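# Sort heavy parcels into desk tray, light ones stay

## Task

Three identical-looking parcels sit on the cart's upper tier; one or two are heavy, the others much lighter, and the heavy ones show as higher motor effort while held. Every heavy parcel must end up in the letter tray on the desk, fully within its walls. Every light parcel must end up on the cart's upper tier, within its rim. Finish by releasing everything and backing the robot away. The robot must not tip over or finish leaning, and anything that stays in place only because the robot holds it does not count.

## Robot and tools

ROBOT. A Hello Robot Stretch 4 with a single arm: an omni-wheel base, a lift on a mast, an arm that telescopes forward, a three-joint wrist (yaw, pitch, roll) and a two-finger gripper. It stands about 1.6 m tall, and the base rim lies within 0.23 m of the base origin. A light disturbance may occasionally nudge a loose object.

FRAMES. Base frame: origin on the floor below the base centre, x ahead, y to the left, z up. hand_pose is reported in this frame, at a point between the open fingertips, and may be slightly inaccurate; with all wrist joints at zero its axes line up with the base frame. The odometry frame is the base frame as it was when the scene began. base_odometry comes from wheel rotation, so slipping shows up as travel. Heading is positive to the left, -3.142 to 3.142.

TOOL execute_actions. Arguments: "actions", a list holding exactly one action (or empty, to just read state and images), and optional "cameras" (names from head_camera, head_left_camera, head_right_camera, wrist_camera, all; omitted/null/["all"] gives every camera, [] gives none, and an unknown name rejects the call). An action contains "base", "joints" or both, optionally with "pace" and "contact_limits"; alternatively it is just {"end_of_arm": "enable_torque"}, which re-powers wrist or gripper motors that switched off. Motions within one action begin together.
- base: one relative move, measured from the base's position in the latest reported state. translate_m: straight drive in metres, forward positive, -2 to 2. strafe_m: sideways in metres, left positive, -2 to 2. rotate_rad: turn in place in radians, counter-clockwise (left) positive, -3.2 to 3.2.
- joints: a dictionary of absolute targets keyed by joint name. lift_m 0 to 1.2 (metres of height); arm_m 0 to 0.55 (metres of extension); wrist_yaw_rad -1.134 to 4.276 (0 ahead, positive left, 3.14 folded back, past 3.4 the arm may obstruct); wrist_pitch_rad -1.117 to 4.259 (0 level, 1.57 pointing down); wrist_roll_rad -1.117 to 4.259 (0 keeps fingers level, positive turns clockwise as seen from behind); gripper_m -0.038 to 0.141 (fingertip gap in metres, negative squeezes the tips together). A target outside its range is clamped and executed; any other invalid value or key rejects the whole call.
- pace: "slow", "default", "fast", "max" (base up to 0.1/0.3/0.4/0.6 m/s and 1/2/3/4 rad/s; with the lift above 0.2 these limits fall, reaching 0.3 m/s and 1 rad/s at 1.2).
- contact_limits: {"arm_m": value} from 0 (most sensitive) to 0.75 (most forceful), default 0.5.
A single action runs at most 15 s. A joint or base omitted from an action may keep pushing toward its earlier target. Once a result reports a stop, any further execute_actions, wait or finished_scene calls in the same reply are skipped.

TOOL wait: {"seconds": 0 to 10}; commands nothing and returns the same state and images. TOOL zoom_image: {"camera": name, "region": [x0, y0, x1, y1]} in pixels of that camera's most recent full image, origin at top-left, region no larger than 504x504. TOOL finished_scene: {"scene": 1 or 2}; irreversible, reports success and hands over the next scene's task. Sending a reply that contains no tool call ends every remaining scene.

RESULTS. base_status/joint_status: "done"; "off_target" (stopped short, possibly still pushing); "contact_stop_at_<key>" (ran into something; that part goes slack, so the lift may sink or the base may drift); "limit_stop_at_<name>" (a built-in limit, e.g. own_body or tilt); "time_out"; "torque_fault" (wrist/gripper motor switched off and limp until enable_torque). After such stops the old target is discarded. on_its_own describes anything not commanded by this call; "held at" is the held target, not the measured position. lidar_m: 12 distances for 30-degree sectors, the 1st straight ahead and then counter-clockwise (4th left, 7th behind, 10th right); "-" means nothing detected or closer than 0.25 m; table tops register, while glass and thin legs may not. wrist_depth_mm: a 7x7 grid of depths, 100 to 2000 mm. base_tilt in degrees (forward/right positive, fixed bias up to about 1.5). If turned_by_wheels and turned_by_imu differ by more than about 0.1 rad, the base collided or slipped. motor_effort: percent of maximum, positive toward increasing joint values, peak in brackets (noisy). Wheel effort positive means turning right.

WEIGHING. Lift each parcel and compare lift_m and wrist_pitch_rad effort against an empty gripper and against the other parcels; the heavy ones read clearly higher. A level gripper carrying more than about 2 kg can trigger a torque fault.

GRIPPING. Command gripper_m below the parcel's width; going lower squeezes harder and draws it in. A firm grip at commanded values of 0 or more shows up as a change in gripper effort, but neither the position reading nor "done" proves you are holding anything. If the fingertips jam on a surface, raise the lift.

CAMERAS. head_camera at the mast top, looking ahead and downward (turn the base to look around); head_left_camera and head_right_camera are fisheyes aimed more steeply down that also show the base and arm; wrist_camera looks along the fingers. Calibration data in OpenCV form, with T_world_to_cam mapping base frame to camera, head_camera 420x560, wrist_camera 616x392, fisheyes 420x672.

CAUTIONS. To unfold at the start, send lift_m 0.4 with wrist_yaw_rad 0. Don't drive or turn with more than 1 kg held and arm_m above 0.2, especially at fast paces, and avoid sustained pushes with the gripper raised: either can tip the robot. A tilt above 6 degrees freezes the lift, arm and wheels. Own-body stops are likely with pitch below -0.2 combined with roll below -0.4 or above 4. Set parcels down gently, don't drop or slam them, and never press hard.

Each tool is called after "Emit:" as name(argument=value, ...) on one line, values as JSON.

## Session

Emit:
execute_actions(actions=[], cameras=["head_left_camera", "head_right_camera"])

Scene clock: 0.00 s.
base_odometry: x=+0.000 y=+0.000 heading=+0.000 (m, m, rad; odometry frame)
turned_by_wheels: +0.000 (rad since the last result)
turned_by_imu: +0.000 (rad since the last result)
base_tilt: forward=+0.0 right=+0.1 (deg)
lidar_m: 1.51 1.28 1.26 1.88 1.60 1.37 1.34 2.04 2.05 2.51 1.81 1.81
base_status: not commanded
joint_positions: lift_m=+0.217 arm_m=+0.001 wrist_yaw_rad=+3.206 wrist_pitch_rad=+0.010 wrist_roll_rad=-0.011 gripper_m=+0.057
joint_status: not commanded
motor_effort: lift_m=+18 arm_m=-1 wrist_yaw_rad=-1 wrist_pitch_rad=-9 wrist_roll_rad=-1 gripper_m=-3 wheel_0=+0 wheel_1=+0 wheel_2=+0 (%)
hand_pose: x=-0.1221 y=+0.0687 z=+0.3923 quat_wxyz=(-0.032, -0.005, -0.006, +0.999) (m; base frame)
wrist_depth_mm: - 133 - - 1756 1499 1308 / - 119 145 - 1756 1537 1308 / - 116 142 1921 1756 1576 1336 / - 128 184 - 1808 1576 1366 / 135 - - - 1661 1618 1366 / 217 1661 195 1336 1042 1160 1078 / 215 1008 1008 105 931 809 798
pictures: head_left_camera, head_right_camera
Images, in order (width x height): head_left_camera 420x672, head_right_camera 420x672.

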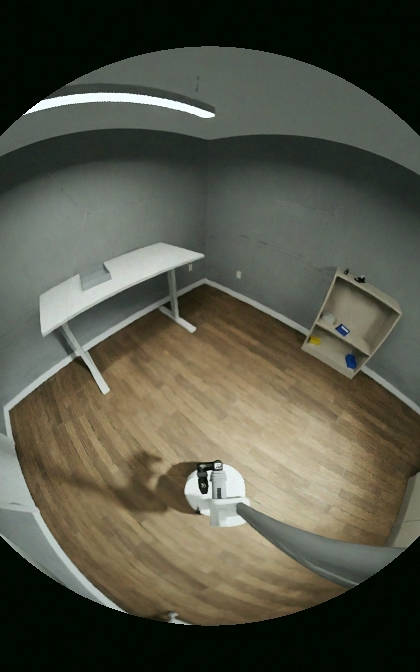

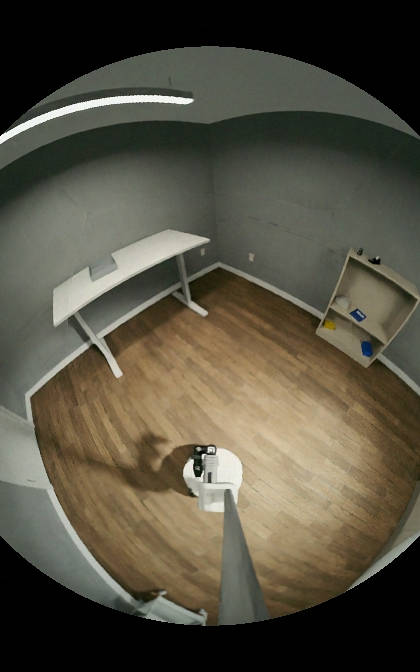

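Cart is behind. Turn around.

Emit:
execute_actions(actions=[{"base": {"rotate_rad": 3.14}, "joints": {"lift_m": 0.5, "wrist_yaw_rad": 0}}], cameras=["head_camera", "head_left_camera"])

Scene clock: 6.83 s.
base_odometry: x=+0.000 y=+0.000 heading=+3.140 (m, m, rad; odometry frame)
turned_by_wheels: +3.140 (rad since the last result)
turned_by_imu: +3.109 (rad since the last result)
base_tilt: forward=+0.0 right=+0.1 (deg)
lidar_m: 1.36 2.04 2.02 2.52 1.81 1.80 1.56 1.30 1.30 1.91 1.60 1.46
base_status: done
joint_positions: lift_m=+0.500 arm_m=+0.001 wrist_yaw_rad=+0.001 wrist_pitch_rad=+0.010 wrist_roll_rad=-0.011 gripper_m=+0.057
joint_status: all done
motor_effort: lift_m=+20(22) arm_m=-1(1) wrist_yaw_rad=-3(10) wrist_pitch_rad=-7(7) wrist_roll_rad=+0(0) gripper_m=-3(3) wheel_0=-1(9) wheel_1=+0(6) wheel_2=+0(6) (%)
hand_pose: x=+0.4600 y=-0.0873 z=+0.6751 quat_wxyz=(+1.000, -0.006, +0.005, +0.000) (m; base frame)
wrist_depth_mm: - - - 1661 1430 1255 1118 / - - - 1756 1464 1205 1118 / - - - 1808 1464 1308 1138 / - - - 1661 1464 1308 1160 / - - - 1618 1430 1281 1160 / - - 195 1537 1255 1308 1182 / 1661 1618 1576 105 1366 1255 1160
pictures: head_camera, head_left_camera
Images, in order (width x height): head_camera 420x560, head_left_camera 420x672.

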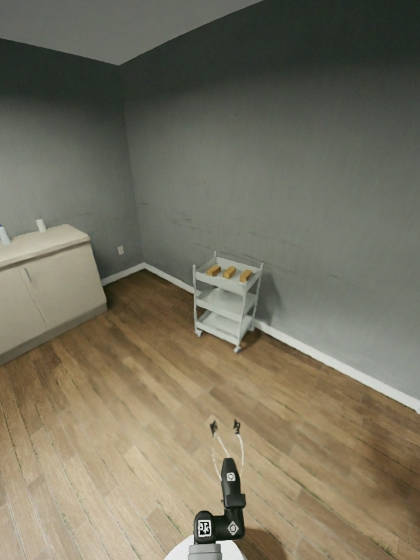

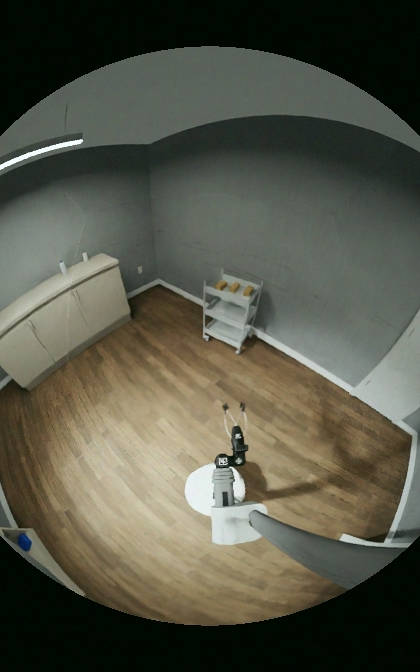

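Emit:
execute_actions(actions=[{"base": {"rotate_rad": -0.65}, "joints": {"lift_m": 1.0, "wrist_pitch_rad": 1.57, "gripper_m": 0.1}}], cameras=[])

Emit:
execute_actions(actions=[{"base": {"strafe_m": 0.8}}], cameras=["head_camera"])

Scene clock: 18.20 s.
base_odometry: x=+0.000 y=+0.000 heading=+2.490 (m, m, rad; odometry frame)
turned_by_wheels: -0.650 (rad since the last result)
turned_by_imu: -0.644 (rad since the last result)
base_tilt: forward=-0.1 right=+0.1 (deg)
lidar_m: 1.59 1.32 2.07 2.00 2.19 1.87 1.80 1.69 1.31 1.29 2.07 1.62
base_status: done
joint_positions: lift_m=+1.000 arm_m=+0.001 wrist_yaw_rad=+0.000 wrist_pitch_rad=+1.570 wrist_roll_rad=-0.011 gripper_m=+0.100
joint_status: all done
motor_effort: lift_m=+21(22) arm_m=-1(1) wrist_yaw_rad=-1(4) wrist_pitch_rad=-1(9) wrist_roll_rad=-1(1) gripper_m=-2(3) wheel_0=+0(6) wheel_1=-1(7) wheel_2=-1(11) (%)
hand_pose: x=+0.1717 y=-0.0874 z=+0.8895 quat_wxyz=(+0.707, -0.004, +0.707, +0.004) (m; base frame)
wrist_depth_mm: 1042 1060 1098 1118 1118 1160 1138 / 1060 1078 1078 1098 1138 1118 1138 / 1078 1060 1078 1098 1118 1138 1160 / 1078 1078 1098 1118 1138 1138 1160 / 1060 1078 878 904 1118 1138 1160 / 1060 1078 213 904 1118 1160 1160 / 1078 1060 1098 105 1118 1160 1182
pictures: none
No camera images: the call's "cameras" was empty. Leave "cameras" out to get every camera's image.

Scene clock: 22.20 s.
base_odometry: x=-0.485 y=-0.636 heading=+2.490 (m, m, rad; odometry frame)
turned_by_wheels: +0.000 (rad since the last result)
turned_by_imu: +0.001 (rad since the last result)
base_tilt: forward=-0.1 right=+0.1 (deg)
lidar_m: 1.20 1.81 1.21 1.21 1.34 2.08 1.73 1.89 2.13 2.08 2.23 1.71
base_status: done
joint_positions: lift_m=+1.000 arm_m=+0.001 wrist_yaw_rad=+0.000 wrist_pitch_rad=+1.570 wrist_roll_rad=-0.011 gripper_m=+0.100
joint_status: not commanded
motor_effort: lift_m=+20(20) arm_m=-1(1) wrist_yaw_rad=-1(1) wrist_pitch_rad=+0(0) wrist_roll_rad=+0(1) gripper_m=-1(2) wheel_0=+0(7) wheel_1=-1(8) wheel_2=-1(2) (%)
hand_pose: x=+0.1717 y=-0.0874 z=+0.8896 quat_wxyz=(+0.707, -0.004, +0.707, +0.004) (m; base frame)
wrist_depth_mm: 1060 1078 1078 1118 1118 1138 1160 / 1042 1078 1098 1138 1118 1138 1160 / 1078 1078 1098 1118 1160 1138 1160 / 1078 1078 1098 1118 1138 1160 1160 / 1060 1060 891 891 1118 1182 1160 / 1060 1098 213 891 1118 1138 1160 / 1078 1078 1098 105 1138 1160 1160
pictures: head_camera
Images, in order (width x height): head_camera 420x560.

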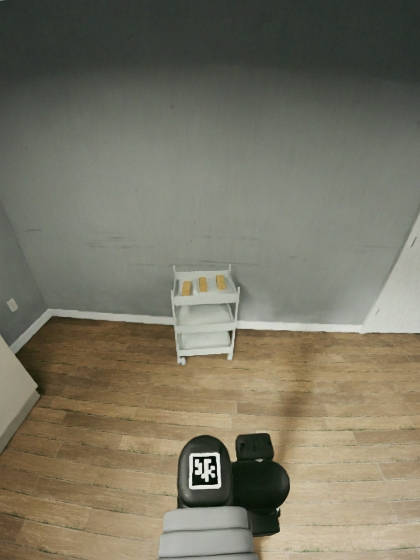

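Good. Approach.

Emit:
execute_actions(actions=[{"base": {"translate_m": 0.77}}], cameras=[])

Emit:
execute_actions(actions=[{"joints": {"arm_m": 0.4}}], cameras=["wrist_camera"])

Scene clock: 31.43 s.
base_odometry: x=-1.098 y=-0.169 heading=+2.490 (m, m, rad; odometry frame)
turned_by_wheels: +0.000 (rad since the last result)
turned_by_imu: +0.000 (rad since the last result)
base_tilt: forward=-0.1 right=+0.1 (deg)
lidar_m: 0.44 0.47 1.51 1.14 1.24 1.91 2.64 2.74 2.25 2.59 1.25 0.49
base_status: done
joint_positions: lift_m=+1.000 arm_m=+0.001 wrist_yaw_rad=+0.000 wrist_pitch_rad=+1.570 wrist_roll_rad=-0.011 gripper_m=+0.100
joint_status: not commanded
motor_effort: lift_m=+19(19) arm_m=-1(1) wrist_yaw_rad=-1(1) wrist_pitch_rad=-1(1) wrist_roll_rad=-1(1) gripper_m=-2(1) wheel_0=+1(5) wheel_1=+0(3) wheel_2=+0(8) (%)
hand_pose: x=+0.1717 y=-0.0874 z=+0.8896 quat_wxyz=(+0.707, -0.004, +0.707, +0.004) (m; base frame)
wrist_depth_mm: 496 691 699 715 1138 1160 1160 / 1060 842 960 976 1118 1138 1182 / 1060 1078 1118 1118 1138 1160 1160 / 1078 1098 1098 1118 1118 1160 1205 / 1078 1078 878 904 1118 1160 1182 / 1060 1118 213 904 1138 1160 1160 / 1060 1078 1098 105 1138 1160 1160
pictures: none
No camera images: the call's "cameras" was empty. Leave "cameras" out to get every camera's image.

Scene clock: 33.70 s.
base_odometry: x=-1.098 y=-0.169 heading=+2.490 (m, m, rad; odometry frame)
turned_by_wheels: +0.000 (rad since the last result)
turned_by_imu: +0.000 (rad since the last result)
base_tilt: forward=-0.1 right=+0.1 (deg)
lidar_m: 0.44 0.46 1.46 1.14 1.22 1.84 2.65 2.74 2.24 2.58 1.22 0.49
base_status: not commanded
joint_positions: lift_m=+1.000 arm_m=+0.399 wrist_yaw_rad=+0.000 wrist_pitch_rad=+1.570 wrist_roll_rad=-0.012 gripper_m=+0.100
joint_status: all done
motor_effort: lift_m=+20(20) arm_m=+7(6) wrist_yaw_rad=-2(1) wrist_pitch_rad=+0(2) wrist_roll_rad=-1(0) gripper_m=+0(2) wheel_0=+1(0) wheel_1=+0(0) wheel_2=-1(0) (%)
hand_pose: x=+0.5700 y=-0.0874 z=+0.8896 quat_wxyz=(+0.707, -0.004, +0.707, +0.004) (m; base frame)
wrist_depth_mm: 676 615 442 449 459 723 723 / 424 436 445 404 455 1078 1060 / 433 439 394 449 459 1160 1160 / 421 389 407 452 459 1118 1160 / 424 389 449 452 424 1138 1160 / 427 439 213 452 399 1182 1160 / 418 427 1042 105 1118 1138 1160
pictures: wrist_camera
camera_calibration (this result's frames):
wrist_camera: T_world_to_cam=[[-0.0873748, -0.994407, 0.0593329, -0.103015], [-0.996122, 0.0878341, 0.00517427, 0.62853], [-0.0103568, -0.0586507, -0.998225, 1.11895], [0, 0, 0, 1]] pos_world=[0.62868, -0.0920177, 1.11983]
Images, in order (width x height): wrist_camera 616x392.

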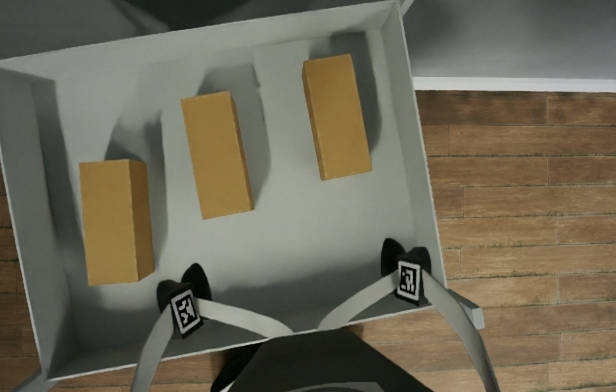

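Emit:
execute_actions(actions=[{"base": {"strafe_m": -0.05}, "joints": {"arm_m": 0.535, "lift_m": 0.86, "wrist_roll_rad": -0.15, "gripper_m": 0.085}}], cameras=["wrist_camera"])

Scene clock: 47.77 s.
base_odometry: x=-1.067 y=-0.129 heading=+2.490 (m, m, rad; odometry frame)
turned_by_wheels: +0.000 (rad since the last result)
turned_by_imu: +0.000 (rad since the last result)
base_tilt: forward=-0.1 right=+0.1 (deg)
lidar_m: 0.45 0.48 1.48 1.17 1.29 1.97 2.64 2.74 2.18 2.60 1.18 0.49
base_status: done
joint_positions: lift_m=+0.860 arm_m=+0.534 wrist_yaw_rad=+0.000 wrist_pitch_rad=+1.570 wrist_roll_rad=-0.150 gripper_m=+0.085
joint_status: all done
motor_effort: lift_m=+15(19) arm_m=+7(6) wrist_yaw_rad=+0(1) wrist_pitch_rad=-1(3) wrist_roll_rad=-1(5) gripper_m=-3(4) wheel_0=+0(8) wheel_1=+2(6) wheel_2=-1(0) (%)
hand_pose: x=+0.7050 y=-0.0874 z=+0.7500 quat_wxyz=(+0.705, -0.053, +0.705, +0.053) (m; base frame)
wrist_depth_mm: 488 452 424 397 375 351 336 / 809 732 661 615 544 449 466 / 298 303 309 314 286 878 778 / 298 301 309 262 315 1008 1025 / 300 254 307 263 282 1008 1025 / 301 253 199 262 287 1025 1008 / 301 253 310 105 291 1025 1042
pictures: wrist_camera
camera_calibration (this result's frames):
wrist_camera: T_world_to_cam=[[0.0503583, -0.99696, 0.0594511, -0.180346], [-0.998729, -0.0501391, 0.00517356, 0.753492], [-0.00217701, -0.0596361, -0.998218, 0.975125], [0, 0, 0, 1]] pos_world=[0.763739, -0.083866, 0.980211]
Images, in order (width x height): wrist_camera 616x392.

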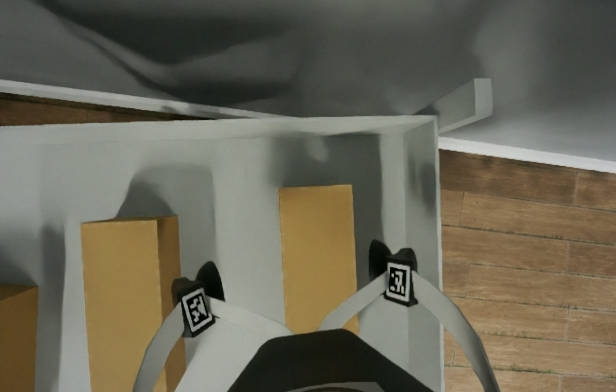

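Emit:
execute_actions(actions=[{"base": {"strafe_m": -0.015}, "joints": {"lift_m": 0.795}}], cameras=[])

Emit:
execute_actions(actions=[{"joints": {"gripper_m": 0.0}}], cameras=[])

Emit:
execute_actions(actions=[{"joints": {"lift_m": 0.9}}], cameras=["wrist_camera"])

Scene clock: 55.50 s.
base_odometry: x=-1.058 y=-0.117 heading=+2.490 (m, m, rad; odometry frame)
turned_by_wheels: +0.000 (rad since the last result)
turned_by_imu: +0.000 (rad since the last result)
base_tilt: forward=-0.1 right=+0.1 (deg)
lidar_m: 0.43 0.45 1.47 1.20 1.30 1.98 2.56 2.76 2.15 2.57 1.19 0.47
base_status: done
joint_positions: lift_m=+0.795 arm_m=+0.534 wrist_yaw_rad=+0.000 wrist_pitch_rad=+1.570 wrist_roll_rad=-0.150 gripper_m=+0.085
joint_status: all done
motor_effort: lift_m=+15(15) arm_m=+7(7) wrist_yaw_rad=+0(1) wrist_pitch_rad=-2(1) wrist_roll_rad=-1(2) gripper_m=-4(1) wheel_0=+1(8) wheel_1=+1(5) wheel_2=+0(1) (%)
hand_pose: x=+0.7050 y=-0.0874 z=+0.6850 quat_wxyz=(+0.705, -0.053, +0.705, +0.053) (m; base frame)
wrist_depth_mm: 484 445 421 397 370 330 312 / 715 580 544 496 459 176 459 / 236 240 243 248 251 741 750 / 237 240 244 198 252 931 946 / 188 241 245 196 244 946 946 / 188 239 196 197 248 931 946 / 189 204 246 105 250 960 946
pictures: none
No camera images: the call's "cameras" was empty. Leave "cameras" out to get every camera's image.

Scene clock: 57.13 s.
base_odometry: x=-1.058 y=-0.117 heading=+2.490 (m, m, rad; odometry frame)
turned_by_wheels: +0.000 (rad since the last result)
turned_by_imu: +0.000 (rad since the last result)
base_tilt: forward=-0.1 right=+0.1 (deg)
lidar_m: 0.43 0.45 1.50 1.19 1.31 1.99 2.58 2.73 2.19 2.58 1.19 0.49
base_status: not commanded
joint_positions: lift_m=+0.795 arm_m=+0.534 wrist_yaw_rad=+0.000 wrist_pitch_rad=+1.570 wrist_roll_rad=-0.150 gripper_m=+0.001
joint_status: all done
motor_effort: lift_m=+17(17) arm_m=+7(7) wrist_yaw_rad=+0(0) wrist_pitch_rad=-1(1) wrist_roll_rad=-1(1) gripper_m=-28(29) wheel_0=+1(1) wheel_1=+1(1) wheel_2=+0(0) (%)
hand_pose: x=+0.7050 y=-0.0874 z=+0.6848 quat_wxyz=(+0.705, -0.053, +0.705, +0.053) (m; base frame)
wrist_depth_mm: 488 455 424 399 373 330 314 / 640 591 544 500 466 177 459 / 235 239 242 246 249 741 768 / 236 238 241 181 251 946 946 / 187 240 243 181 245 931 931 / 187 223 181 182 190 208 960 / 187 189 244 105 251 931 960
pictures: none
No camera images: the call's "cameras" was empty. Leave "cameras" out to get every camera's image.

Scene clock: 58.60 s.
base_odometry: x=-1.058 y=-0.117 heading=+2.490 (m, m, rad; odometry frame)
turned_by_wheels: +0.000 (rad since the last result)
turned_by_imu: +0.000 (rad since the last result)
base_tilt: forward=-0.1 right=+0.2 (deg)
lidar_m: 0.44 0.45 1.50 1.21 1.33 2.01 2.56 2.77 2.17 2.55 1.20 0.47
base_status: not commanded
joint_positions: lift_m=+0.900 arm_m=+0.534 wrist_yaw_rad=+0.000 wrist_pitch_rad=+1.570 wrist_roll_rad=-0.150 gripper_m=+0.001
joint_status: all done
motor_effort: lift_m=+23(24) arm_m=+7(7) wrist_yaw_rad=+0(1) wrist_pitch_rad=-3(0) wrist_roll_rad=-2(1) gripper_m=-26(26) wheel_0=+1(1) wheel_1=+1(1) wheel_2=+0(0) (%)
hand_pose: x=+0.7050 y=-0.0874 z=+0.7893 quat_wxyz=(+0.705, -0.053, +0.705, +0.053) (m; base frame)
wrist_depth_mm: 488 452 427 399 375 349 334 / 820 741 661 609 525 500 466 / 338 342 343 351 353 891 768 / 336 340 345 181 353 1042 1060 / 334 290 345 181 355 1042 1060 / 334 291 182 182 190 1042 1060 / 338 290 345 105 1042 1060 1060
pictures: wrist_camera
camera_calibration (this result's frames):
wrist_camera: T_world_to_cam=[[0.0503571, -0.99696, 0.059452, -0.182687], [-0.998729, -0.050139, 0.00515547, 0.753317], [-0.00215893, -0.0596361, -0.998218, 1.0144], [0, 0, 0, 1]] pos_world=[0.763749, -0.083866, 1.01957]
Images, in order (width x height): wrist_camera 616x392.

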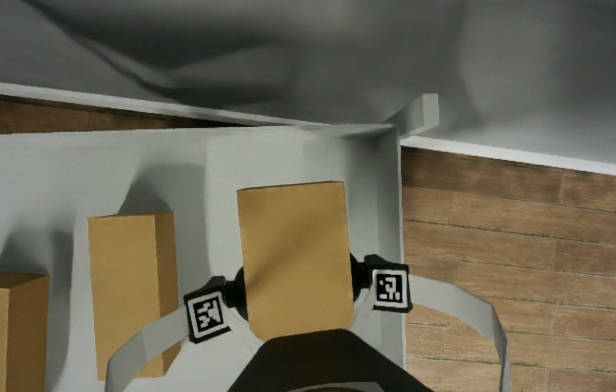

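Emit:
execute_actions(actions=[{"joints": {"arm_m": 0.0, "lift_m": 1.0, "wrist_roll_rad": 0}}], cameras=[])

Emit:
execute_actions(actions=[{"base": {"rotate_rad": -1.7}}], cameras=["head_camera", "head_left_camera"])

Scene clock: 70.63 s.
base_odometry: x=-1.058 y=-0.117 heading=+2.490 (m, m, rad; odometry frame)
turned_by_wheels: +0.000 (rad since the last result)
turned_by_imu: +0.000 (rad since the last result)
base_tilt: forward=+0.0 right=+0.2 (deg)
lidar_m: 0.43 0.45 1.48 1.20 1.32 2.00 2.57 2.76 2.16 2.57 1.20 0.48
base_status: not commanded
joint_positions: lift_m=+1.000 arm_m=+0.002 wrist_yaw_rad=+0.000 wrist_pitch_rad=+1.570 wrist_roll_rad=+0.000 gripper_m=+0.001
joint_status: all done
motor_effort: lift_m=+23(23) arm_m=-7(8) wrist_yaw_rad=+0(0) wrist_pitch_rad=-3(3) wrist_roll_rad=+0(5) gripper_m=-27(27) wheel_0=+1(1) wheel_1=+1(1) wheel_2=+0(0) (%)
hand_pose: x=+0.1727 y=-0.0874 z=+0.8893 quat_wxyz=(+0.707, +0.000, +0.707, +0.000) (m; base frame)
wrist_depth_mm: 676 691 699 715 1118 1138 1160 / 1042 699 946 1098 1138 1138 1160 / 1060 1060 1078 1098 1138 1138 1160 / 1060 1078 1098 180 1138 1160 1182 / 1060 1078 891 181 1118 1160 1182 / 1060 1078 182 182 190 1138 1182 / 1060 1078 1078 105 1138 1160 1182
pictures: none
No camera images: the call's "cameras" was empty. Leave "cameras" out to get every camera's image.

Scene clock: 72.97 s.
base_odometry: x=-1.058 y=-0.117 heading=+0.790 (m, m, rad; odometry frame)
turned_by_wheels: -1.700 (rad since the last result)
turned_by_imu: -1.683 (rad since the last result)
base_tilt: forward=+0.0 right=+0.1 (deg)
lidar_m: 2.16 1.34 0.50 0.44 0.46 1.29 1.23 1.27 1.78 2.53 2.62 2.17
base_status: done
joint_positions: lift_m=+1.000 arm_m=+0.002 wrist_yaw_rad=+0.000 wrist_pitch_rad=+1.570 wrist_roll_rad=+0.000 gripper_m=+0.001
joint_status: not commanded
motor_effort: lift_m=+23(23) arm_m=-7(7) wrist_yaw_rad=+0(1) wrist_pitch_rad=-2(2) wrist_roll_rad=-1(1) gripper_m=-27(27) wheel_0=+2(6) wheel_1=+0(7) wheel_2=+2(7) (%)
hand_pose: x=+0.1727 y=-0.0874 z=+0.8893 quat_wxyz=(+0.707, +0.000, +0.707, +0.000) (m; base frame)
wrist_depth_mm: 1042 1078 1098 1118 1118 1160 1160 / 1078 1078 1098 1078 1118 1138 1160 / 1060 1078 1098 1118 1138 1138 1160 / 1042 1060 1078 181 1118 1160 1160 / 1060 1078 878 181 1118 1160 1182 / 946 1078 181 181 190 1138 1182 / 946 891 1098 105 1138 1138 1138
pictures: head_camera, head_left_camera
Images, in order (width x height): head_camera 420x560, head_left_camera 420x672.

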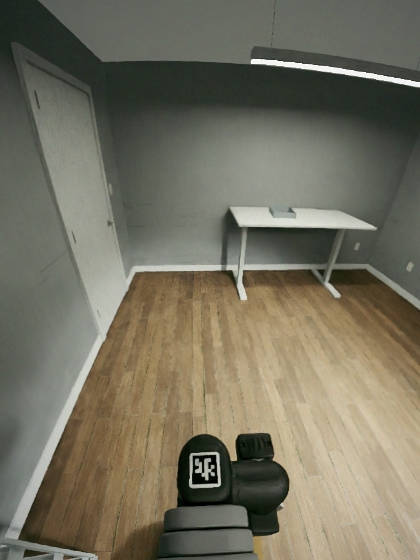

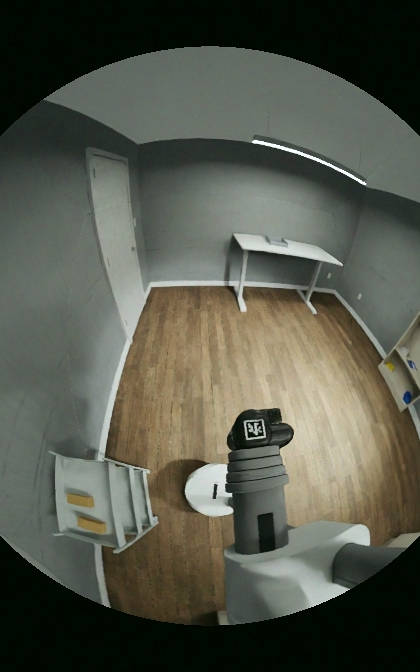

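Emit:
execute_actions(actions=[{"base": {"rotate_rad": 0.12}, "joints": {"lift_m": 1.2}}], cameras=[])

Emit:
execute_actions(actions=[{"base": {"strafe_m": -0.9}}], cameras=[])

Emit:
execute_actions(actions=[{"base": {"translate_m": 1.4}}], cameras=["head_camera"])

Scene clock: 87.27 s.
base_odometry: x=-1.058 y=-0.117 heading=+0.910 (m, m, rad; odometry frame)
turned_by_wheels: +0.120 (rad since the last result)
turned_by_imu: +0.118 (rad since the last result)
base_tilt: forward=-0.1 right=+0.1 (deg)
lidar_m: 2.57 1.20 0.48 0.42 0.46 1.49 1.22 1.34 2.03 2.55 2.71 2.17
base_status: done
joint_positions: lift_m=+1.200 arm_m=+0.002 wrist_yaw_rad=+0.000 wrist_pitch_rad=+1.570 wrist_roll_rad=+0.000 gripper_m=+0.001
joint_status: all done
motor_effort: lift_m=+22(24) arm_m=-7(7) wrist_yaw_rad=-1(0) wrist_pitch_rad=-1(1) wrist_roll_rad=-1(0) gripper_m=-27(27) wheel_0=-2(4) wheel_1=+1(5) wheel_2=-2(9) (%)
hand_pose: x=+0.1728 y=-0.0874 z=+1.0893 quat_wxyz=(+0.707, +0.000, +0.707, +0.000) (m; base frame)
wrist_depth_mm: 1255 1229 1308 1281 1336 1366 1366 / 1229 1255 1308 1336 1308 1336 1366 / 1255 1255 1281 1308 1336 1336 1397 / 1255 1281 1281 180 1336 1308 1397 / 1118 1281 1098 181 1308 1366 1366 / 866 1281 182 182 190 1336 1397 / 878 1118 1281 105 1366 1397 1366
pictures: none
No camera images: the call's "cameras" was empty. Leave "cameras" out to get every camera's image.

Scene clock: 91.60 s.
base_odometry: x=-0.348 y=-0.670 heading=+0.910 (m, m, rad; odometry frame)
turned_by_wheels: +0.000 (rad since the last result)
turned_by_imu: -0.001 (rad since the last result)
base_tilt: forward=-0.1 right=+0.1 (deg)
lidar_m: 1.98 2.31 1.86 1.31 1.92 1.34 1.30 1.44 1.97 1.63 1.75 2.00
base_status: done
joint_positions: lift_m=+1.200 arm_m=+0.002 wrist_yaw_rad=+0.000 wrist_pitch_rad=+1.570 wrist_roll_rad=+0.000 gripper_m=+0.001
joint_status: not commanded
motor_effort: lift_m=+23(23) arm_m=-7(7) wrist_yaw_rad=+0(1) wrist_pitch_rad=+0(1) wrist_roll_rad=-1(1) gripper_m=-25(27) wheel_0=+0(10) wheel_1=+1(8) wheel_2=-2(4) (%)
hand_pose: x=+0.1728 y=-0.0874 z=+1.0893 quat_wxyz=(+0.707, +0.000, +0.707, +0.000) (m; base frame)
wrist_depth_mm: 1255 1255 1255 1308 1336 1336 1366 / 1229 1281 1281 1308 1336 1336 1366 / 1255 1255 1281 1281 1336 1336 1366 / 1255 1281 1281 180 1308 1397 1366 / 1281 1281 1078 181 1336 1366 1366 / 1255 1255 181 182 190 1336 1366 / 1255 1255 1281 105 1336 1366 1366
pictures: none
No camera images: the call's "cameras" was empty. Leave "cameras" out to get every camera's image.

Scene clock: 97.73 s.
base_odometry: x=+0.512 y=+0.435 heading=+0.910 (m, m, rad; odometry frame)
turned_by_wheels: +0.000 (rad since the last result)
turned_by_imu: +0.001 (rad since the last result)
base_tilt: forward=-0.1 right=+0.1 (deg)
lidar_m: 0.60 0.67 1.66 1.61 1.79 1.93 2.72 2.71 1.83 2.08 0.84 0.60
base_status: done
joint_positions: lift_m=+1.200 arm_m=+0.002 wrist_yaw_rad=+0.000 wrist_pitch_rad=+1.570 wrist_roll_rad=+0.000 gripper_m=+0.001
joint_status: not commanded
motor_effort: lift_m=+22(22) arm_m=-6(7) wrist_yaw_rad=-1(0) wrist_pitch_rad=+0(1) wrist_roll_rad=+0(0) gripper_m=-26(24) wheel_0=+1(5) wheel_1=+0(6) wheel_2=+2(10) (%)
hand_pose: x=+0.1727 y=-0.0874 z=+1.0894 quat_wxyz=(+0.707, +0.000, +0.707, +0.000) (m; base frame)
wrist_depth_mm: 1255 1255 1281 1281 1336 1336 1336 / 1255 1281 1281 1308 1336 1336 1397 / 1255 1281 1281 1281 1336 1397 1397 / 1281 1255 1281 180 1366 1366 1366 / 1255 1255 1078 181 1308 1336 1397 / 1281 1255 182 181 190 1366 1366 / 1229 1255 1281 105 1336 1336 1397
pictures: head_camera
Images, in order (width x height): head_camera 420x560.

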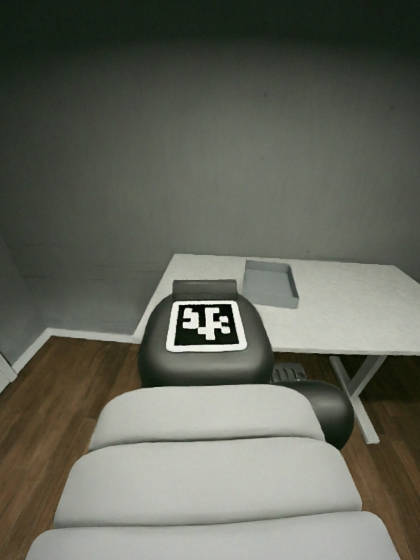

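Emit:
execute_actions(actions=[{"base": {"strafe_m": -0.2}}], cameras=[])

Emit:
execute_actions(actions=[{"base": {"translate_m": 0.3}}], cameras=[])

Emit:
execute_actions(actions=[{"joints": {"arm_m": 0.45}}], cameras=["wrist_camera"])

Scene clock: 109.63 s.
base_odometry: x=+0.670 y=+0.313 heading=+0.910 (m, m, rad; odometry frame)
turned_by_wheels: +0.000 (rad since the last result)
turned_by_imu: +0.000 (rad since the last result)
base_tilt: forward=-0.1 right=+0.1 (deg)
lidar_m: 0.57 0.66 1.86 1.82 1.96 2.18 2.71 2.08 1.66 1.86 0.79 0.58
base_status: done
joint_positions: lift_m=+1.200 arm_m=+0.002 wrist_yaw_rad=+0.000 wrist_pitch_rad=+1.570 wrist_roll_rad=+0.000 gripper_m=+0.001
joint_status: not commanded
motor_effort: lift_m=+22(22) arm_m=-6(6) wrist_yaw_rad=-1(0) wrist_pitch_rad=+0(1) wrist_roll_rad=+0(0) gripper_m=-26(25) wheel_0=+0(10) wheel_1=+0(8) wheel_2=+1(4) (%)
hand_pose: x=+0.1727 y=-0.0874 z=+1.0894 quat_wxyz=(+0.707, +0.000, +0.707, +0.000) (m; base frame)
wrist_depth_mm: 1255 1255 1308 1281 1336 1336 1397 / 1255 1255 1255 1281 1336 1336 1366 / 1255 1255 1308 1281 1336 1366 1397 / 1255 1281 1281 180 1336 1397 1366 / 1255 1281 1078 181 1336 1336 1366 / 1255 1281 181 182 190 1366 1336 / 1255 1255 1308 105 1336 1366 1366
pictures: none
No camera images: the call's "cameras" was empty. Leave "cameras" out to get every camera's image.

Scene clock: 112.10 s.
base_odometry: x=+0.854 y=+0.550 heading=+0.911 (m, m, rad; odometry frame)
turned_by_wheels: +0.000 (rad since the last result)
turned_by_imu: +0.001 (rad since the last result)
base_tilt: forward=-0.1 right=+0.2 (deg)
lidar_m: 0.30 0.32 0.48 1.78 1.97 2.20 3.04 2.13 1.82 0.89 0.37 0.29
base_status: done
joint_positions: lift_m=+1.200 arm_m=+0.002 wrist_yaw_rad=+0.000 wrist_pitch_rad=+1.570 wrist_roll_rad=+0.000 gripper_m=+0.001
joint_status: not commanded
motor_effort: lift_m=+22(22) arm_m=-6(6) wrist_yaw_rad=+0(1) wrist_pitch_rad=-2(2) wrist_roll_rad=+0(1) gripper_m=-27(25) wheel_0=+0(3) wheel_1=+1(4) wheel_2=+2(11) (%)
hand_pose: x=+0.1727 y=-0.0874 z=+1.0894 quat_wxyz=(+0.707, +0.000, +0.707, +0.000) (m; base frame)
wrist_depth_mm: 349 353 355 364 370 379 382 / 347 353 359 366 370 377 382 / 1255 1255 1255 1336 1308 1336 1366 / 1255 1255 1281 180 1308 1336 1366 / 1255 1281 1078 181 1336 1336 1397 / 1229 1255 182 182 190 1336 1397 / 1229 1281 1308 105 1366 1336 1366
pictures: none
No camera images: the call's "cameras" was empty. Leave "cameras" out to get every camera's image.

Scene clock: 114.50 s.
base_odometry: x=+0.854 y=+0.550 heading=+0.911 (m, m, rad; odometry frame)
turned_by_wheels: +0.000 (rad since the last result)
turned_by_imu: +0.000 (rad since the last result)
base_tilt: forward=+0.0 right=+0.0 (deg)
lidar_m: 0.30 0.30 0.50 1.79 1.98 2.22 3.04 2.08 1.81 0.85 0.39 0.30
base_status: not commanded
joint_positions: lift_m=+1.200 arm_m=+0.449 wrist_yaw_rad=+0.000 wrist_pitch_rad=+1.570 wrist_roll_rad=+0.000 gripper_m=+0.001
joint_status: all done
motor_effort: lift_m=+22(22) arm_m=+7(7) wrist_yaw_rad=-2(2) wrist_pitch_rad=-2(3) wrist_roll_rad=-1(0) gripper_m=-26(26) wheel_0=+0(0) wheel_1=+1(1) wheel_2=+2(2) (%)
hand_pose: x=+0.6201 y=-0.0874 z=+1.0894 quat_wxyz=(+0.708, +0.000, +0.707, +0.000) (m; base frame)
wrist_depth_mm: 343 351 353 359 362 368 377 / 347 351 351 359 366 368 379 / 345 351 355 359 366 368 377 / 345 353 355 180 366 370 382 / 349 353 355 181 366 370 382 / 347 351 183 182 190 351 382 / 349 351 357 105 330 379 384
pictures: wrist_camera
camera_calibration (this result's frames):
wrist_camera: T_world_to_cam=[[-0.0986999, -0.993349, 0.059294, -0.103334], [-0.995059, 0.0991612, 0.00488268, 0.678047], [-0.0107299, -0.0585192, -0.998229, 1.31915], [0, 0, 0, 1]] pos_world=[0.678652, -0.0926875, 1.31963]
Images, in order (width x height): wrist_camera 616x392.

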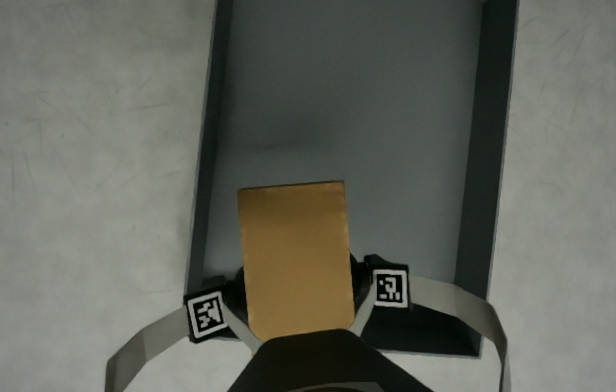

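Emit:
execute_actions(actions=[{"base": {"strafe_m": -0.05}, "joints": {"arm_m": 0.55}}], cameras=[])

Emit:
execute_actions(actions=[{"joints": {"lift_m": 1.11}}], cameras=[])

Emit:
execute_actions(actions=[{"joints": {"gripper_m": 0.1}}], cameras=[])

Emit:
execute_actions(actions=[{"joints": {"lift_m": 1.2}}], cameras=["wrist_camera"])

Scene clock: 123.93 s.
base_odometry: x=+0.893 y=+0.519 heading=+0.911 (m, m, rad; odometry frame)
turned_by_wheels: +0.000 (rad since the last result)
turned_by_imu: +0.000 (rad since the last result)
base_tilt: forward=-0.1 right=+0.1 (deg)
lidar_m: 0.27 0.32 0.45 1.85 2.00 2.28 3.06 2.03 1.79 0.83 0.39 0.29
base_status: done
joint_positions: lift_m=+1.200 arm_m=+0.549 wrist_yaw_rad=+0.000 wrist_pitch_rad=+1.570 wrist_roll_rad=+0.000 gripper_m=+0.001
joint_status: all done
motor_effort: lift_m=+22(22) arm_m=+6(7) wrist_yaw_rad=-1(1) wrist_pitch_rad=+0(1) wrist_roll_rad=+0(0) gripper_m=-27(27) wheel_0=-1(7) wheel_1=+1(7) wheel_2=+1(4) (%)
hand_pose: x=+0.7201 y=-0.0874 z=+1.0894 quat_wxyz=(+0.707, +0.000, +0.707, +0.000) (m; base frame)
wrist_depth_mm: 343 351 355 359 366 370 377 / 347 349 345 357 364 373 379 / 345 351 353 359 364 370 379 / 345 351 355 181 366 375 379 / 349 351 357 181 366 375 379 / 349 353 182 182 190 375 382 / 349 296 355 105 366 377 382
pictures: none
No camera images: the call's "cameras" was empty. Leave "cameras" out to get every camera's image.

Scene clock: 125.30 s.
base_odometry: x=+0.893 y=+0.519 heading=+0.911 (m, m, rad; odometry frame)
turned_by_wheels: +0.000 (rad since the last result)
turned_by_imu: +0.000 (rad since the last result)
base_tilt: forward=+0.0 right=+0.1 (deg)
lidar_m: 0.27 0.31 0.47 1.84 2.01 2.29 3.05 2.04 1.76 0.84 0.38 0.25
base_status: not commanded
joint_positions: lift_m=+1.110 arm_m=+0.549 wrist_yaw_rad=+0.000 wrist_pitch_rad=+1.570 wrist_roll_rad=+0.000 gripper_m=+0.001
joint_status: all done
motor_effort: lift_m=+17(21) arm_m=+6(6) wrist_yaw_rad=-3(1) wrist_pitch_rad=-2(1) wrist_roll_rad=-1(0) gripper_m=-26(26) wheel_0=-1(1) wheel_1=+1(1) wheel_2=+1(1) (%)
hand_pose: x=+0.7200 y=-0.0874 z=+0.9998 quat_wxyz=(+0.707, +0.000, +0.707, +0.000) (m; base frame)
wrist_depth_mm: 259 248 239 240 248 281 283 / 260 264 266 270 274 268 239 / 259 262 267 270 276 278 260 / 262 264 266 180 276 278 286 / 262 262 266 181 276 279 289 / 264 248 182 181 190 232 289 / 263 204 267 105 279 263 289
pictures: none
No camera images: the call's "cameras" was empty. Leave "cameras" out to get every camera's image.

Scene clock: 127.10 s.
base_odometry: x=+0.893 y=+0.519 heading=+0.911 (m, m, rad; odometry frame)
turned_by_wheels: +0.000 (rad since the last result)
turned_by_imu: +0.000 (rad since the last result)
base_tilt: forward=-0.1 right=+0.1 (deg)
lidar_m: 0.29 0.32 0.48 1.86 2.02 2.28 3.03 2.06 1.77 0.84 0.39 0.27
base_status: not commanded
joint_positions: lift_m=+1.110 arm_m=+0.549 wrist_yaw_rad=+0.000 wrist_pitch_rad=+1.570 wrist_roll_rad=+0.000 gripper_m=+0.100
joint_status: all done
motor_effort: lift_m=+17(17) arm_m=+6(6) wrist_yaw_rad=-1(2) wrist_pitch_rad=-1(1) wrist_roll_rad=+0(0) gripper_m=-3(24) wheel_0=-1(1) wheel_1=+1(1) wheel_2=+1(1) (%)
hand_pose: x=+0.7200 y=-0.0874 z=+0.9998 quat_wxyz=(+0.707, +0.000, +0.707, +0.000) (m; base frame)
wrist_depth_mm: 262 245 239 242 248 282 286 / 260 264 268 273 276 270 264 / 260 263 268 272 277 278 262 / 263 265 267 221 278 279 289 / 264 262 268 221 277 278 289 / 263 244 213 220 277 252 289 / 264 236 270 105 278 250 290
pictures: none
No camera images: the call's "cameras" was empty. Leave "cameras" out to get every camera's image.

Scene clock: 128.47 s.
base_odometry: x=+0.893 y=+0.519 heading=+0.911 (m, m, rad; odometry frame)
turned_by_wheels: +0.000 (rad since the last result)
turned_by_imu: +0.000 (rad since the last result)
base_tilt: forward=-0.1 right=+0.2 (deg)
lidar_m: 0.28 0.30 0.46 1.85 2.03 2.32 3.04 2.05 1.79 0.87 0.35 0.30
base_status: not commanded
joint_positions: lift_m=+1.200 arm_m=+0.549 wrist_yaw_rad=+0.000 wrist_pitch_rad=+1.570 wrist_roll_rad=+0.000 gripper_m=+0.100
joint_status: all done
motor_effort: lift_m=+21(21) arm_m=+6(7) wrist_yaw_rad=-1(2) wrist_pitch_rad=-2(2) wrist_roll_rad=+0(0) gripper_m=-2(1) wheel_0=-1(1) wheel_1=+1(1) wheel_2=+1(1) (%)
hand_pose: x=+0.7200 y=-0.0874 z=+1.0895 quat_wxyz=(+0.707, +0.000, +0.707, +0.000) (m; base frame)
wrist_depth_mm: 345 349 357 362 368 377 377 / 347 351 347 357 368 377 382 / 349 353 357 359 368 375 382 / 349 355 355 309 368 375 382 / 351 353 357 310 366 379 382 / 349 353 213 310 366 375 384 / 349 353 357 105 366 382 384
pictures: wrist_camera
camera_calibration (this result's frames):
wrist_camera: T_world_to_cam=[[-0.0987819, -0.993339, 0.0593257, -0.0934526], [-0.995048, 0.0992624, 0.00520141, 0.777151], [-0.0110556, -0.0585181, -0.998225, 1.32059], [0, 0, 0, 1]] pos_world=[0.778671, -0.0926935, 1.31975]
Images, in order (width x height): wrist_camera 616x392.

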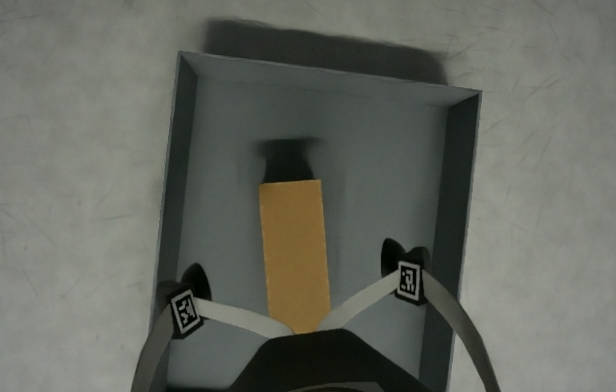

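Emit:
execute_actions(actions=[{"joints": {"arm_m": 0.0, "lift_m": 1.0}}], cameras=[])

Emit:
execute_actions(actions=[{"base": {"translate_m": -1.7}, "pace": "fast"}], cameras=[])

Emit:
execute_actions(actions=[{"base": {"strafe_m": 1.2}, "pace": "fast"}], cameras=[])

Emit:
execute_actions(actions=[{"base": {"rotate_rad": 1.58}}], cameras=[])

Emit:
execute_actions(actions=[{"joints": {"arm_m": 0.4, "wrist_roll_rad": -0.15}}], cameras=["wrist_camera", "head_camera"])

Scene clock: 144.47 s.
base_odometry: x=+0.893 y=+0.519 heading=+0.911 (m, m, rad; odometry frame)
turned_by_wheels: +0.001 (rad since the last result)
turned_by_imu: +0.001 (rad since the last result)
base_tilt: forward=+0.0 right=+0.1 (deg)
lidar_m: 0.27 0.30 0.47 1.85 2.04 2.29 3.06 2.07 1.76 0.82 0.40 0.27
base_status: not commanded
joint_positions: lift_m=+1.079 arm_m=+0.336 wrist_yaw_rad=+0.004 wrist_pitch_rad=+1.561 wrist_roll_rad=+0.000 gripper_m=+0.100
joint_status: lift_m contact_stop (moved -0.121 of -0.200); arm_m contact_stop_at_lift_m (moved -0.213 of -0.549)
on_its_own: arm_m is held at +0.334, not at your +0.000, since a contact_stop; lift_m is slack since a contact_stop (your +1.000 is given up); wrist_pitch_rad is at rest, and its effort (+24) is outside its rest range (-23 to +23)
motor_effort: lift_m=+14(18) arm_m=-8(14) wrist_yaw_rad=-12(16) wrist_pitch_rad=+24(92) wrist_roll_rad=+1(12) gripper_m=-3(3) wheel_0=+2(2) wheel_1=-1(3) wheel_2=+6(9) (%)
hand_pose: x=+0.5099 y=-0.0874 z=+0.9683 quat_wxyz=(+0.711, -0.001, +0.704, +0.001) (m; base frame)
wrist_depth_mm: 209 239 193 248 252 245 260 / 203 238 193 247 251 240 262 / 203 239 242 245 250 236 260 / 207 239 242 246 251 230 262 / 211 237 243 247 250 241 260 / 206 217 211 247 240 208 262 / 237 239 243 105 208 255 259
pictures: none
No camera images: the call's "cameras" was empty. Leave "cameras" out to get every camera's image.

not run: a stop came earlier in this reply.

not run: a stop came earlier in this reply.

not run: a stop came earlier in this reply.

not run: a stop came earlier in this reply.

My mistake: I lowered the lift while the gripper was still over the desk. I'll raise it first, then retract.

Emit:
execute_actions(actions=[{"joints": {"lift_m": 1.2}}], cameras=[])

Emit:
execute_actions(actions=[{"joints": {"arm_m": 0.0}}], cameras=[])

Emit:
execute_actions(actions=[{"base": {"translate_m": -1.7}, "joints": {"lift_m": 1.0}, "pace": "fast"}], cameras=[])

Emit:
execute_actions(actions=[{"base": {"strafe_m": 1.2}, "pace": "fast"}], cameras=[])

Emit:
execute_actions(actions=[{"base": {"rotate_rad": 1.58}}], cameras=[])

Emit:
execute_actions(actions=[{"joints": {"arm_m": 0.4, "wrist_roll_rad": -0.15}}], cameras=["wrist_camera", "head_camera"])

Scene clock: 166.70 s.
base_odometry: x=+0.893 y=+0.519 heading=+0.911 (m, m, rad; odometry frame)
turned_by_wheels: +0.000 (rad since the last result)
turned_by_imu: +0.000 (rad since the last result)
base_tilt: forward=+0.0 right=+0.1 (deg)
lidar_m: 0.28 0.31 0.47 1.85 1.98 2.29 3.03 2.07 1.78 0.83 0.38 0.28
base_status: not commanded
joint_positions: lift_m=+1.200 arm_m=+0.336 wrist_yaw_rad=+0.001 wrist_pitch_rad=+1.570 wrist_roll_rad=+0.000 gripper_m=+0.100
joint_status: all done
on_its_own: arm_m is held at +0.334, not at your +0.000, since a contact_stop
motor_effort: lift_m=+20(21) arm_m=-7(8) wrist_yaw_rad=-3(9) wrist_pitch_rad=+0(17) wrist_roll_rad=-1(1) gripper_m=-2(5) wheel_0=+2(2) wheel_1=-1(0) wheel_2=+3(5) (%)
hand_pose: x=+0.5068 y=-0.0874 z=+1.0895 quat_wxyz=(+0.707, +0.000, +0.707, +0.000) (m; base frame)
wrist_depth_mm: 347 351 353 362 364 377 382 / 349 351 353 362 368 375 382 / 347 349 353 362 366 377 384 / 347 351 357 362 368 379 384 / 349 351 357 364 368 379 387 / 351 353 214 336 370 382 382 / 349 353 359 105 375 377 387
pictures: none
No camera images: the call's "cameras" was empty. Leave "cameras" out to get every camera's image.

Scene clock: 168.80 s.
base_odometry: x=+0.893 y=+0.519 heading=+0.911 (m, m, rad; odometry frame)
turned_by_wheels: +0.000 (rad since the last result)
turned_by_imu: +0.000 (rad since the last result)
base_tilt: forward=+0.0 right=+0.2 (deg)
lidar_m: 0.27 0.33 0.44 1.85 2.00 2.27 3.04 2.04 1.77 0.82 0.37 0.27
base_status: not commanded
joint_positions: lift_m=+1.200 arm_m=+0.002 wrist_yaw_rad=+0.000 wrist_pitch_rad=+1.570 wrist_roll_rad=+0.000 gripper_m=+0.100
joint_status: all done
motor_effort: lift_m=+21(21) arm_m=-7(8) wrist_yaw_rad=-1(3) wrist_pitch_rad=-1(0) wrist_roll_rad=+0(1) gripper_m=+0(1) wheel_0=+2(2) wheel_1=-1(0) wheel_2=+2(3) (%)
hand_pose: x=+0.1727 y=-0.0874 z=+1.0895 quat_wxyz=(+0.707, +0.000, +0.707, +0.000) (m; base frame)
wrist_depth_mm: 347 355 357 364 370 375 382 / 351 353 362 366 368 382 384 / 1229 1255 1255 1308 1366 1336 1366 / 1255 1255 1281 1308 1366 1336 1397 / 1255 1281 1078 1098 1366 1397 1397 / 1281 1255 213 1098 1336 1336 1366 / 1255 1255 1281 105 1336 1366 1366
pictures: none
No camera images: the call's "cameras" was empty. Leave "cameras" out to get every camera's image.

Scene clock: 175.93 s.
base_odometry: x=-0.149 y=-0.824 heading=+0.911 (m, m, rad; odometry frame)
turned_by_wheels: +0.000 (rad since the last result)
turned_by_imu: -0.002 (rad since the last result)
base_tilt: forward=+0.0 right=+0.1 (deg)
lidar_m: 1.95 2.63 2.09 1.58 1.75 1.37 1.34 1.48 1.70 1.35 1.47 2.02
base_status: done
joint_positions: lift_m=+1.000 arm_m=+0.002 wrist_yaw_rad=+0.000 wrist_pitch_rad=+1.570 wrist_roll_rad=+0.000 gripper_m=+0.100
joint_status: all done
motor_effort: lift_m=+15(19) arm_m=-7(7) wrist_yaw_rad=-1(1) wrist_pitch_rad=+1(0) wrist_roll_rad=-1(0) gripper_m=-2(1) wheel_0=-1(7) wheel_1=-1(6) wheel_2=-2(10) (%)
hand_pose: x=+0.1727 y=-0.0874 z=+0.8899 quat_wxyz=(+0.707, +0.000, +0.707, +0.000) (m; base frame)
wrist_depth_mm: 1060 1078 1098 1118 1118 1138 1138 / 1060 1078 1098 1098 1138 1138 1182 / 1078 1078 1078 1118 1138 1138 1182 / 1060 1098 1078 1098 1118 1138 1160 / 1078 1078 904 917 1118 1160 1160 / 1078 1078 214 904 1118 1160 1160 / 1060 1078 1098 105 1138 1118 1160
pictures: none
No camera images: the call's "cameras" was empty. Leave "cameras" out to get every camera's image.

Scene clock: 180.67 s.
base_odometry: x=-1.097 y=-0.088 heading=+0.911 (m, m, rad; odometry frame)
turned_by_wheels: +0.000 (rad since the last result)
turned_by_imu: +0.001 (rad since the last result)
base_tilt: forward=-0.1 right=+0.1 (deg)
lidar_m: 2.38 1.16 0.42 0.39 0.41 1.42 1.24 1.34 2.02 2.60 2.74 2.15
base_status: done
joint_positions: lift_m=+1.000 arm_m=+0.002 wrist_yaw_rad=+0.000 wrist_pitch_rad=+1.570 wrist_roll_rad=+0.000 gripper_m=+0.100
joint_status: not commanded
motor_effort: lift_m=+15(15) arm_m=-7(6) wrist_yaw_rad=-1(0) wrist_pitch_rad=+1(0) wrist_roll_rad=+0(1) gripper_m=-2(2) wheel_0=+2(10) wheel_1=+0(9) wheel_2=-1(3) (%)
hand_pose: x=+0.1727 y=-0.0874 z=+0.8899 quat_wxyz=(+0.707, +0.000, +0.707, +0.000) (m; base frame)
wrist_depth_mm: 1042 1060 1078 1098 1118 1138 1160 / 1060 1078 1060 1138 1118 1138 1160 / 1060 1078 1078 1118 1138 1160 1205 / 1078 1078 1078 1098 1138 1138 1182 / 946 1078 891 904 1138 1160 1182 / 946 1078 213 904 1118 1160 1160 / 946 946 1078 105 1138 1160 1182
pictures: none
No camera images: the call's "cameras" was empty. Leave "cameras" out to get every camera's image.

Scene clock: 182.93 s.
base_odometry: x=-1.097 y=-0.088 heading=+2.490 (m, m, rad; odometry frame)
turned_by_wheels: +1.580 (rad since the last result)
turned_by_imu: +1.564 (rad since the last result)
base_tilt: forward=-0.1 right=+0.2 (deg)
lidar_m: 0.37 0.40 1.41 1.19 1.28 1.97 2.57 2.78 2.20 2.38 1.14 0.43
base_status: done
joint_positions: lift_m=+1.000 arm_m=+0.002 wrist_yaw_rad=+0.000 wrist_pitch_rad=+1.570 wrist_roll_rad=+0.000 gripper_m=+0.100
joint_status: not commanded
motor_effort: lift_m=+15(16) arm_m=-7(7) wrist_yaw_rad=+0(1) wrist_pitch_rad=-2(0) wrist_roll_rad=-1(1) gripper_m=-1(4) wheel_0=-2(8) wheel_1=+0(6) wheel_2=-2(11) (%)
hand_pose: x=+0.1727 y=-0.0874 z=+0.8899 quat_wxyz=(+0.707, +0.000, +0.707, +0.000) (m; base frame)
wrist_depth_mm: 418 430 436 544 1160 1138 1160 / 654 699 707 931 1118 1138 1160 / 1078 1060 1098 1118 1138 1160 1182 / 1098 1078 1098 1118 1138 1138 1182 / 1060 1078 904 917 1138 1160 1160 / 1060 1060 213 891 1160 1160 1182 / 1098 1060 1098 105 1138 1138 1182
pictures: none
No camera images: the call's "cameras" was empty. Leave "cameras" out to get every camera's image.

Scene clock: 185.20 s.
base_odometry: x=-1.097 y=-0.088 heading=+2.490 (m, m, rad; odometry frame)
turned_by_wheels: +0.000 (rad since the last result)
turned_by_imu: +0.000 (rad since the last result)
base_tilt: forward=-0.1 right=+0.1 (deg)
lidar_m: 0.40 0.40 1.37 1.19 1.32 1.99 2.57 2.75 2.20 2.43 1.12 0.42
base_status: not commanded
joint_positions: lift_m=+1.000 arm_m=+0.399 wrist_yaw_rad=+0.000 wrist_pitch_rad=+1.570 wrist_roll_rad=-0.150 gripper_m=+0.100
joint_status: all done
motor_effort: lift_m=+16(15) arm_m=+7(8) wrist_yaw_rad=-1(1) wrist_pitch_rad=+0(2) wrist_roll_rad=+0(5) gripper_m=-2(2) wheel_0=-2(2) wheel_1=+0(0) wheel_2=-2(2) (%)
hand_pose: x=+0.5700 y=-0.0874 z=+0.8899 quat_wxyz=(+0.705, -0.053, +0.705, +0.053) (m; base frame)
wrist_depth_mm: 723 668 634 585 539 517 496 / 430 439 442 449 732 732 691 / 433 436 445 452 1138 1160 1098 / 384 418 445 449 1118 1160 1160 / 387 439 445 452 415 1182 1160 / 433 442 213 452 459 1160 1160 / 424 418 445 105 1160 1160 1160
pictures: head_camera, wrist_camera
camera_calibration (this result's frames):
wrist_camera: T_world_to_cam=[[0.0506776, -0.996944, 0.0594516, -0.182049], [-0.998713, -0.0504594, 0.00516738, 0.617923], [-0.0021517, -0.059637, -0.998218, 1.11451], [0, 0, 0, 1]] pos_world=[0.628751, -0.0838471, 1.12015]
Images, in order (width x height): head_camera 420x560, wrist_camera 616x392.

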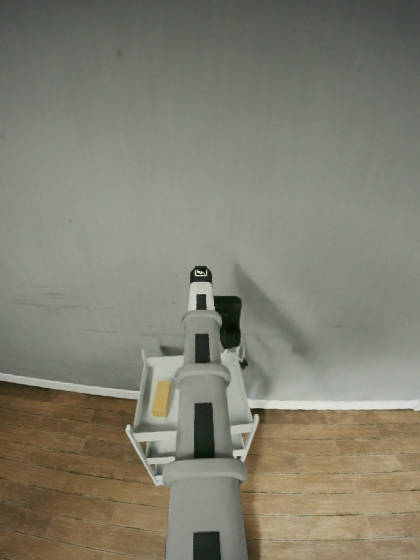

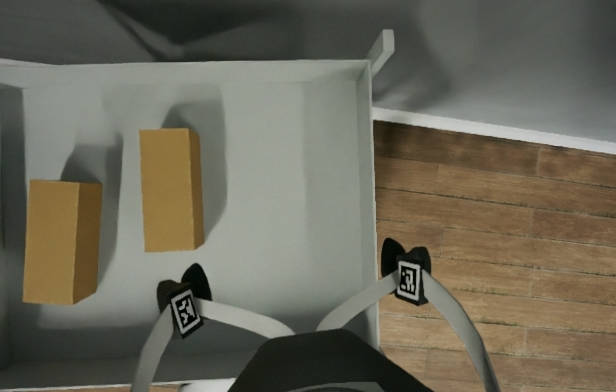

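Emit:
execute_actions(actions=[{"base": {"strafe_m": 0.13}, "joints": {"arm_m": 0.465, "lift_m": 0.86}}], cameras=["wrist_camera"])

Scene clock: 191.87 s.
base_odometry: x=-1.176 y=-0.191 heading=+2.490 (m, m, rad; odometry frame)
turned_by_wheels: +0.000 (rad since the last result)
turned_by_imu: +0.000 (rad since the last result)
base_tilt: forward=+0.0 right=+0.1 (deg)
lidar_m: 0.38 0.42 1.40 1.08 1.17 1.76 2.66 2.80 2.32 2.49 1.16 0.43
base_status: done
joint_positions: lift_m=+0.860 arm_m=+0.464 wrist_yaw_rad=+0.000 wrist_pitch_rad=+1.570 wrist_roll_rad=-0.150 gripper_m=+0.100
joint_status: all done
motor_effort: lift_m=+15(14) arm_m=+7(7) wrist_yaw_rad=-1(2) wrist_pitch_rad=-1(0) wrist_roll_rad=-1(1) gripper_m=-2(2) wheel_0=+1(9) wheel_1=-1(8) wheel_2=-1(5) (%)
hand_pose: x=+0.6349 y=-0.0874 z=+0.7500 quat_wxyz=(+0.705, -0.053, +0.705, +0.053) (m; base frame)
wrist_depth_mm: 580 539 504 469 445 415 399 / 831 778 715 591 549 512 480 / 297 301 306 312 317 320 304 / 300 303 309 314 319 324 307 / 300 301 307 262 317 324 309 / 300 254 214 260 317 324 303 / 300 253 309 105 320 325 310
pictures: wrist_camera
camera_calibration (this result's frames):
wrist_camera: T_world_to_cam=[[0.0505685, -0.99695, 0.0594497, -0.176951], [-0.998718, -0.0503478, 0.005205, 0.683505], [-0.00219596, -0.0596367, -0.998218, 0.974982], [0, 0, 0, 1]] pos_world=[0.693718, -0.0838536, 0.980206]
Images, in order (width x height): wrist_camera 616x392.

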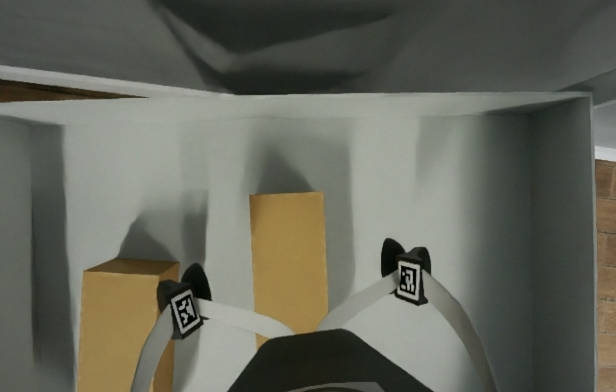

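Emit:
execute_actions(actions=[{"joints": {"lift_m": 0.795, "gripper_m": 0.085}}], cameras=[])

Emit:
execute_actions(actions=[{"joints": {"gripper_m": 0.0}}], cameras=[])

Emit:
execute_actions(actions=[{"joints": {"lift_m": 0.9}}], cameras=[])

Scene clock: 200.87 s.
base_odometry: x=-1.176 y=-0.191 heading=+2.490 (m, m, rad; odometry frame)
turned_by_wheels: +0.000 (rad since the last result)
turned_by_imu: +0.000 (rad since the last result)
base_tilt: forward=+0.0 right=+0.1 (deg)
lidar_m: 0.39 0.40 1.41 1.07 1.16 1.76 2.67 2.81 2.30 2.53 1.14 0.43
base_status: not commanded
joint_positions: lift_m=+0.795 arm_m=+0.464 wrist_yaw_rad=+0.000 wrist_pitch_rad=+1.570 wrist_roll_rad=-0.150 gripper_m=+0.085
joint_status: all done
motor_effort: lift_m=+15(13) arm_m=+7(7) wrist_yaw_rad=-1(1) wrist_pitch_rad=+0(1) wrist_roll_rad=-1(1) gripper_m=-1(4) wheel_0=+0(1) wheel_1=-1(0) wheel_2=-1(1) (%)
hand_pose: x=+0.6349 y=-0.0874 z=+0.6850 quat_wxyz=(+0.705, -0.053, +0.705, +0.053) (m; base frame)
wrist_depth_mm: 574 539 504 469 442 415 397 / 213 220 208 213 218 224 227 / 236 241 244 248 253 257 260 / 236 240 244 198 253 256 259 / 238 242 244 196 251 257 259 / 189 212 195 198 252 258 262 / 189 190 245 105 254 258 263
pictures: none
No camera images: the call's "cameras" was empty. Leave "cameras" out to get every camera's image.

Scene clock: 202.50 s.
base_odometry: x=-1.176 y=-0.191 heading=+2.490 (m, m, rad; odometry frame)
turned_by_wheels: +0.000 (rad since the last result)
turned_by_imu: +0.000 (rad since the last result)
base_tilt: forward=-0.1 right=+0.1 (deg)
lidar_m: 0.38 0.41 1.40 1.08 1.18 1.75 2.67 2.80 2.32 2.51 1.15 0.43
base_status: not commanded
joint_positions: lift_m=+0.795 arm_m=+0.464 wrist_yaw_rad=+0.000 wrist_pitch_rad=+1.570 wrist_roll_rad=-0.150 gripper_m=+0.001
joint_status: all done
motor_effort: lift_m=+15(15) arm_m=+7(7) wrist_yaw_rad=+0(0) wrist_pitch_rad=+0(1) wrist_roll_rad=+0(1) gripper_m=-26(24) wheel_0=+1(0) wheel_1=+0(0) wheel_2=-1(1) (%)
hand_pose: x=+0.6349 y=-0.0874 z=+0.6850 quat_wxyz=(+0.705, -0.053, +0.705, +0.053) (m; base frame)
wrist_depth_mm: 580 535 504 473 442 418 397 / 213 220 208 213 218 224 228 / 237 240 244 248 251 255 259 / 236 240 243 182 252 255 259 / 238 240 243 182 252 257 260 / 189 211 182 182 190 255 262 / 189 190 245 105 255 257 262
pictures: none
No camera images: the call's "cameras" was empty. Leave "cameras" out to get every camera's image.

Scene clock: 203.97 s.
base_odometry: x=-1.176 y=-0.191 heading=+2.490 (m, m, rad; odometry frame)
turned_by_wheels: +0.000 (rad since the last result)
turned_by_imu: +0.000 (rad since the last result)
base_tilt: forward=-0.1 right=+0.1 (deg)
lidar_m: 0.38 0.43 1.45 1.07 1.15 1.71 2.67 2.80 2.31 2.51 1.17 0.43
base_status: not commanded
joint_positions: lift_m=+0.900 arm_m=+0.464 wrist_yaw_rad=+0.000 wrist_pitch_rad=+1.570 wrist_roll_rad=-0.150 gripper_m=+0.001
joint_status: all done
motor_effort: lift_m=+21(21) arm_m=+7(7) wrist_yaw_rad=-2(2) wrist_pitch_rad=-1(2) wrist_roll_rad=+0(1) gripper_m=-26(26) wheel_0=+1(1) wheel_1=-1(1) wheel_2=-1(1) (%)
hand_pose: x=+0.6349 y=-0.0874 z=+0.7895 quat_wxyz=(+0.705, -0.053, +0.705, +0.053) (m; base frame)
wrist_depth_mm: 580 539 500 473 445 415 399 / 917 878 788 715 603 549 484 / 314 340 343 351 357 364 778 / 324 342 345 182 359 364 1078 / 319 340 345 181 357 362 1042 / 315 291 182 182 190 345 1078 / 320 293 347 105 362 366 1078
pictures: none
No camera images: the call's "cameras" was empty. Leave "cameras" out to get every camera's image.


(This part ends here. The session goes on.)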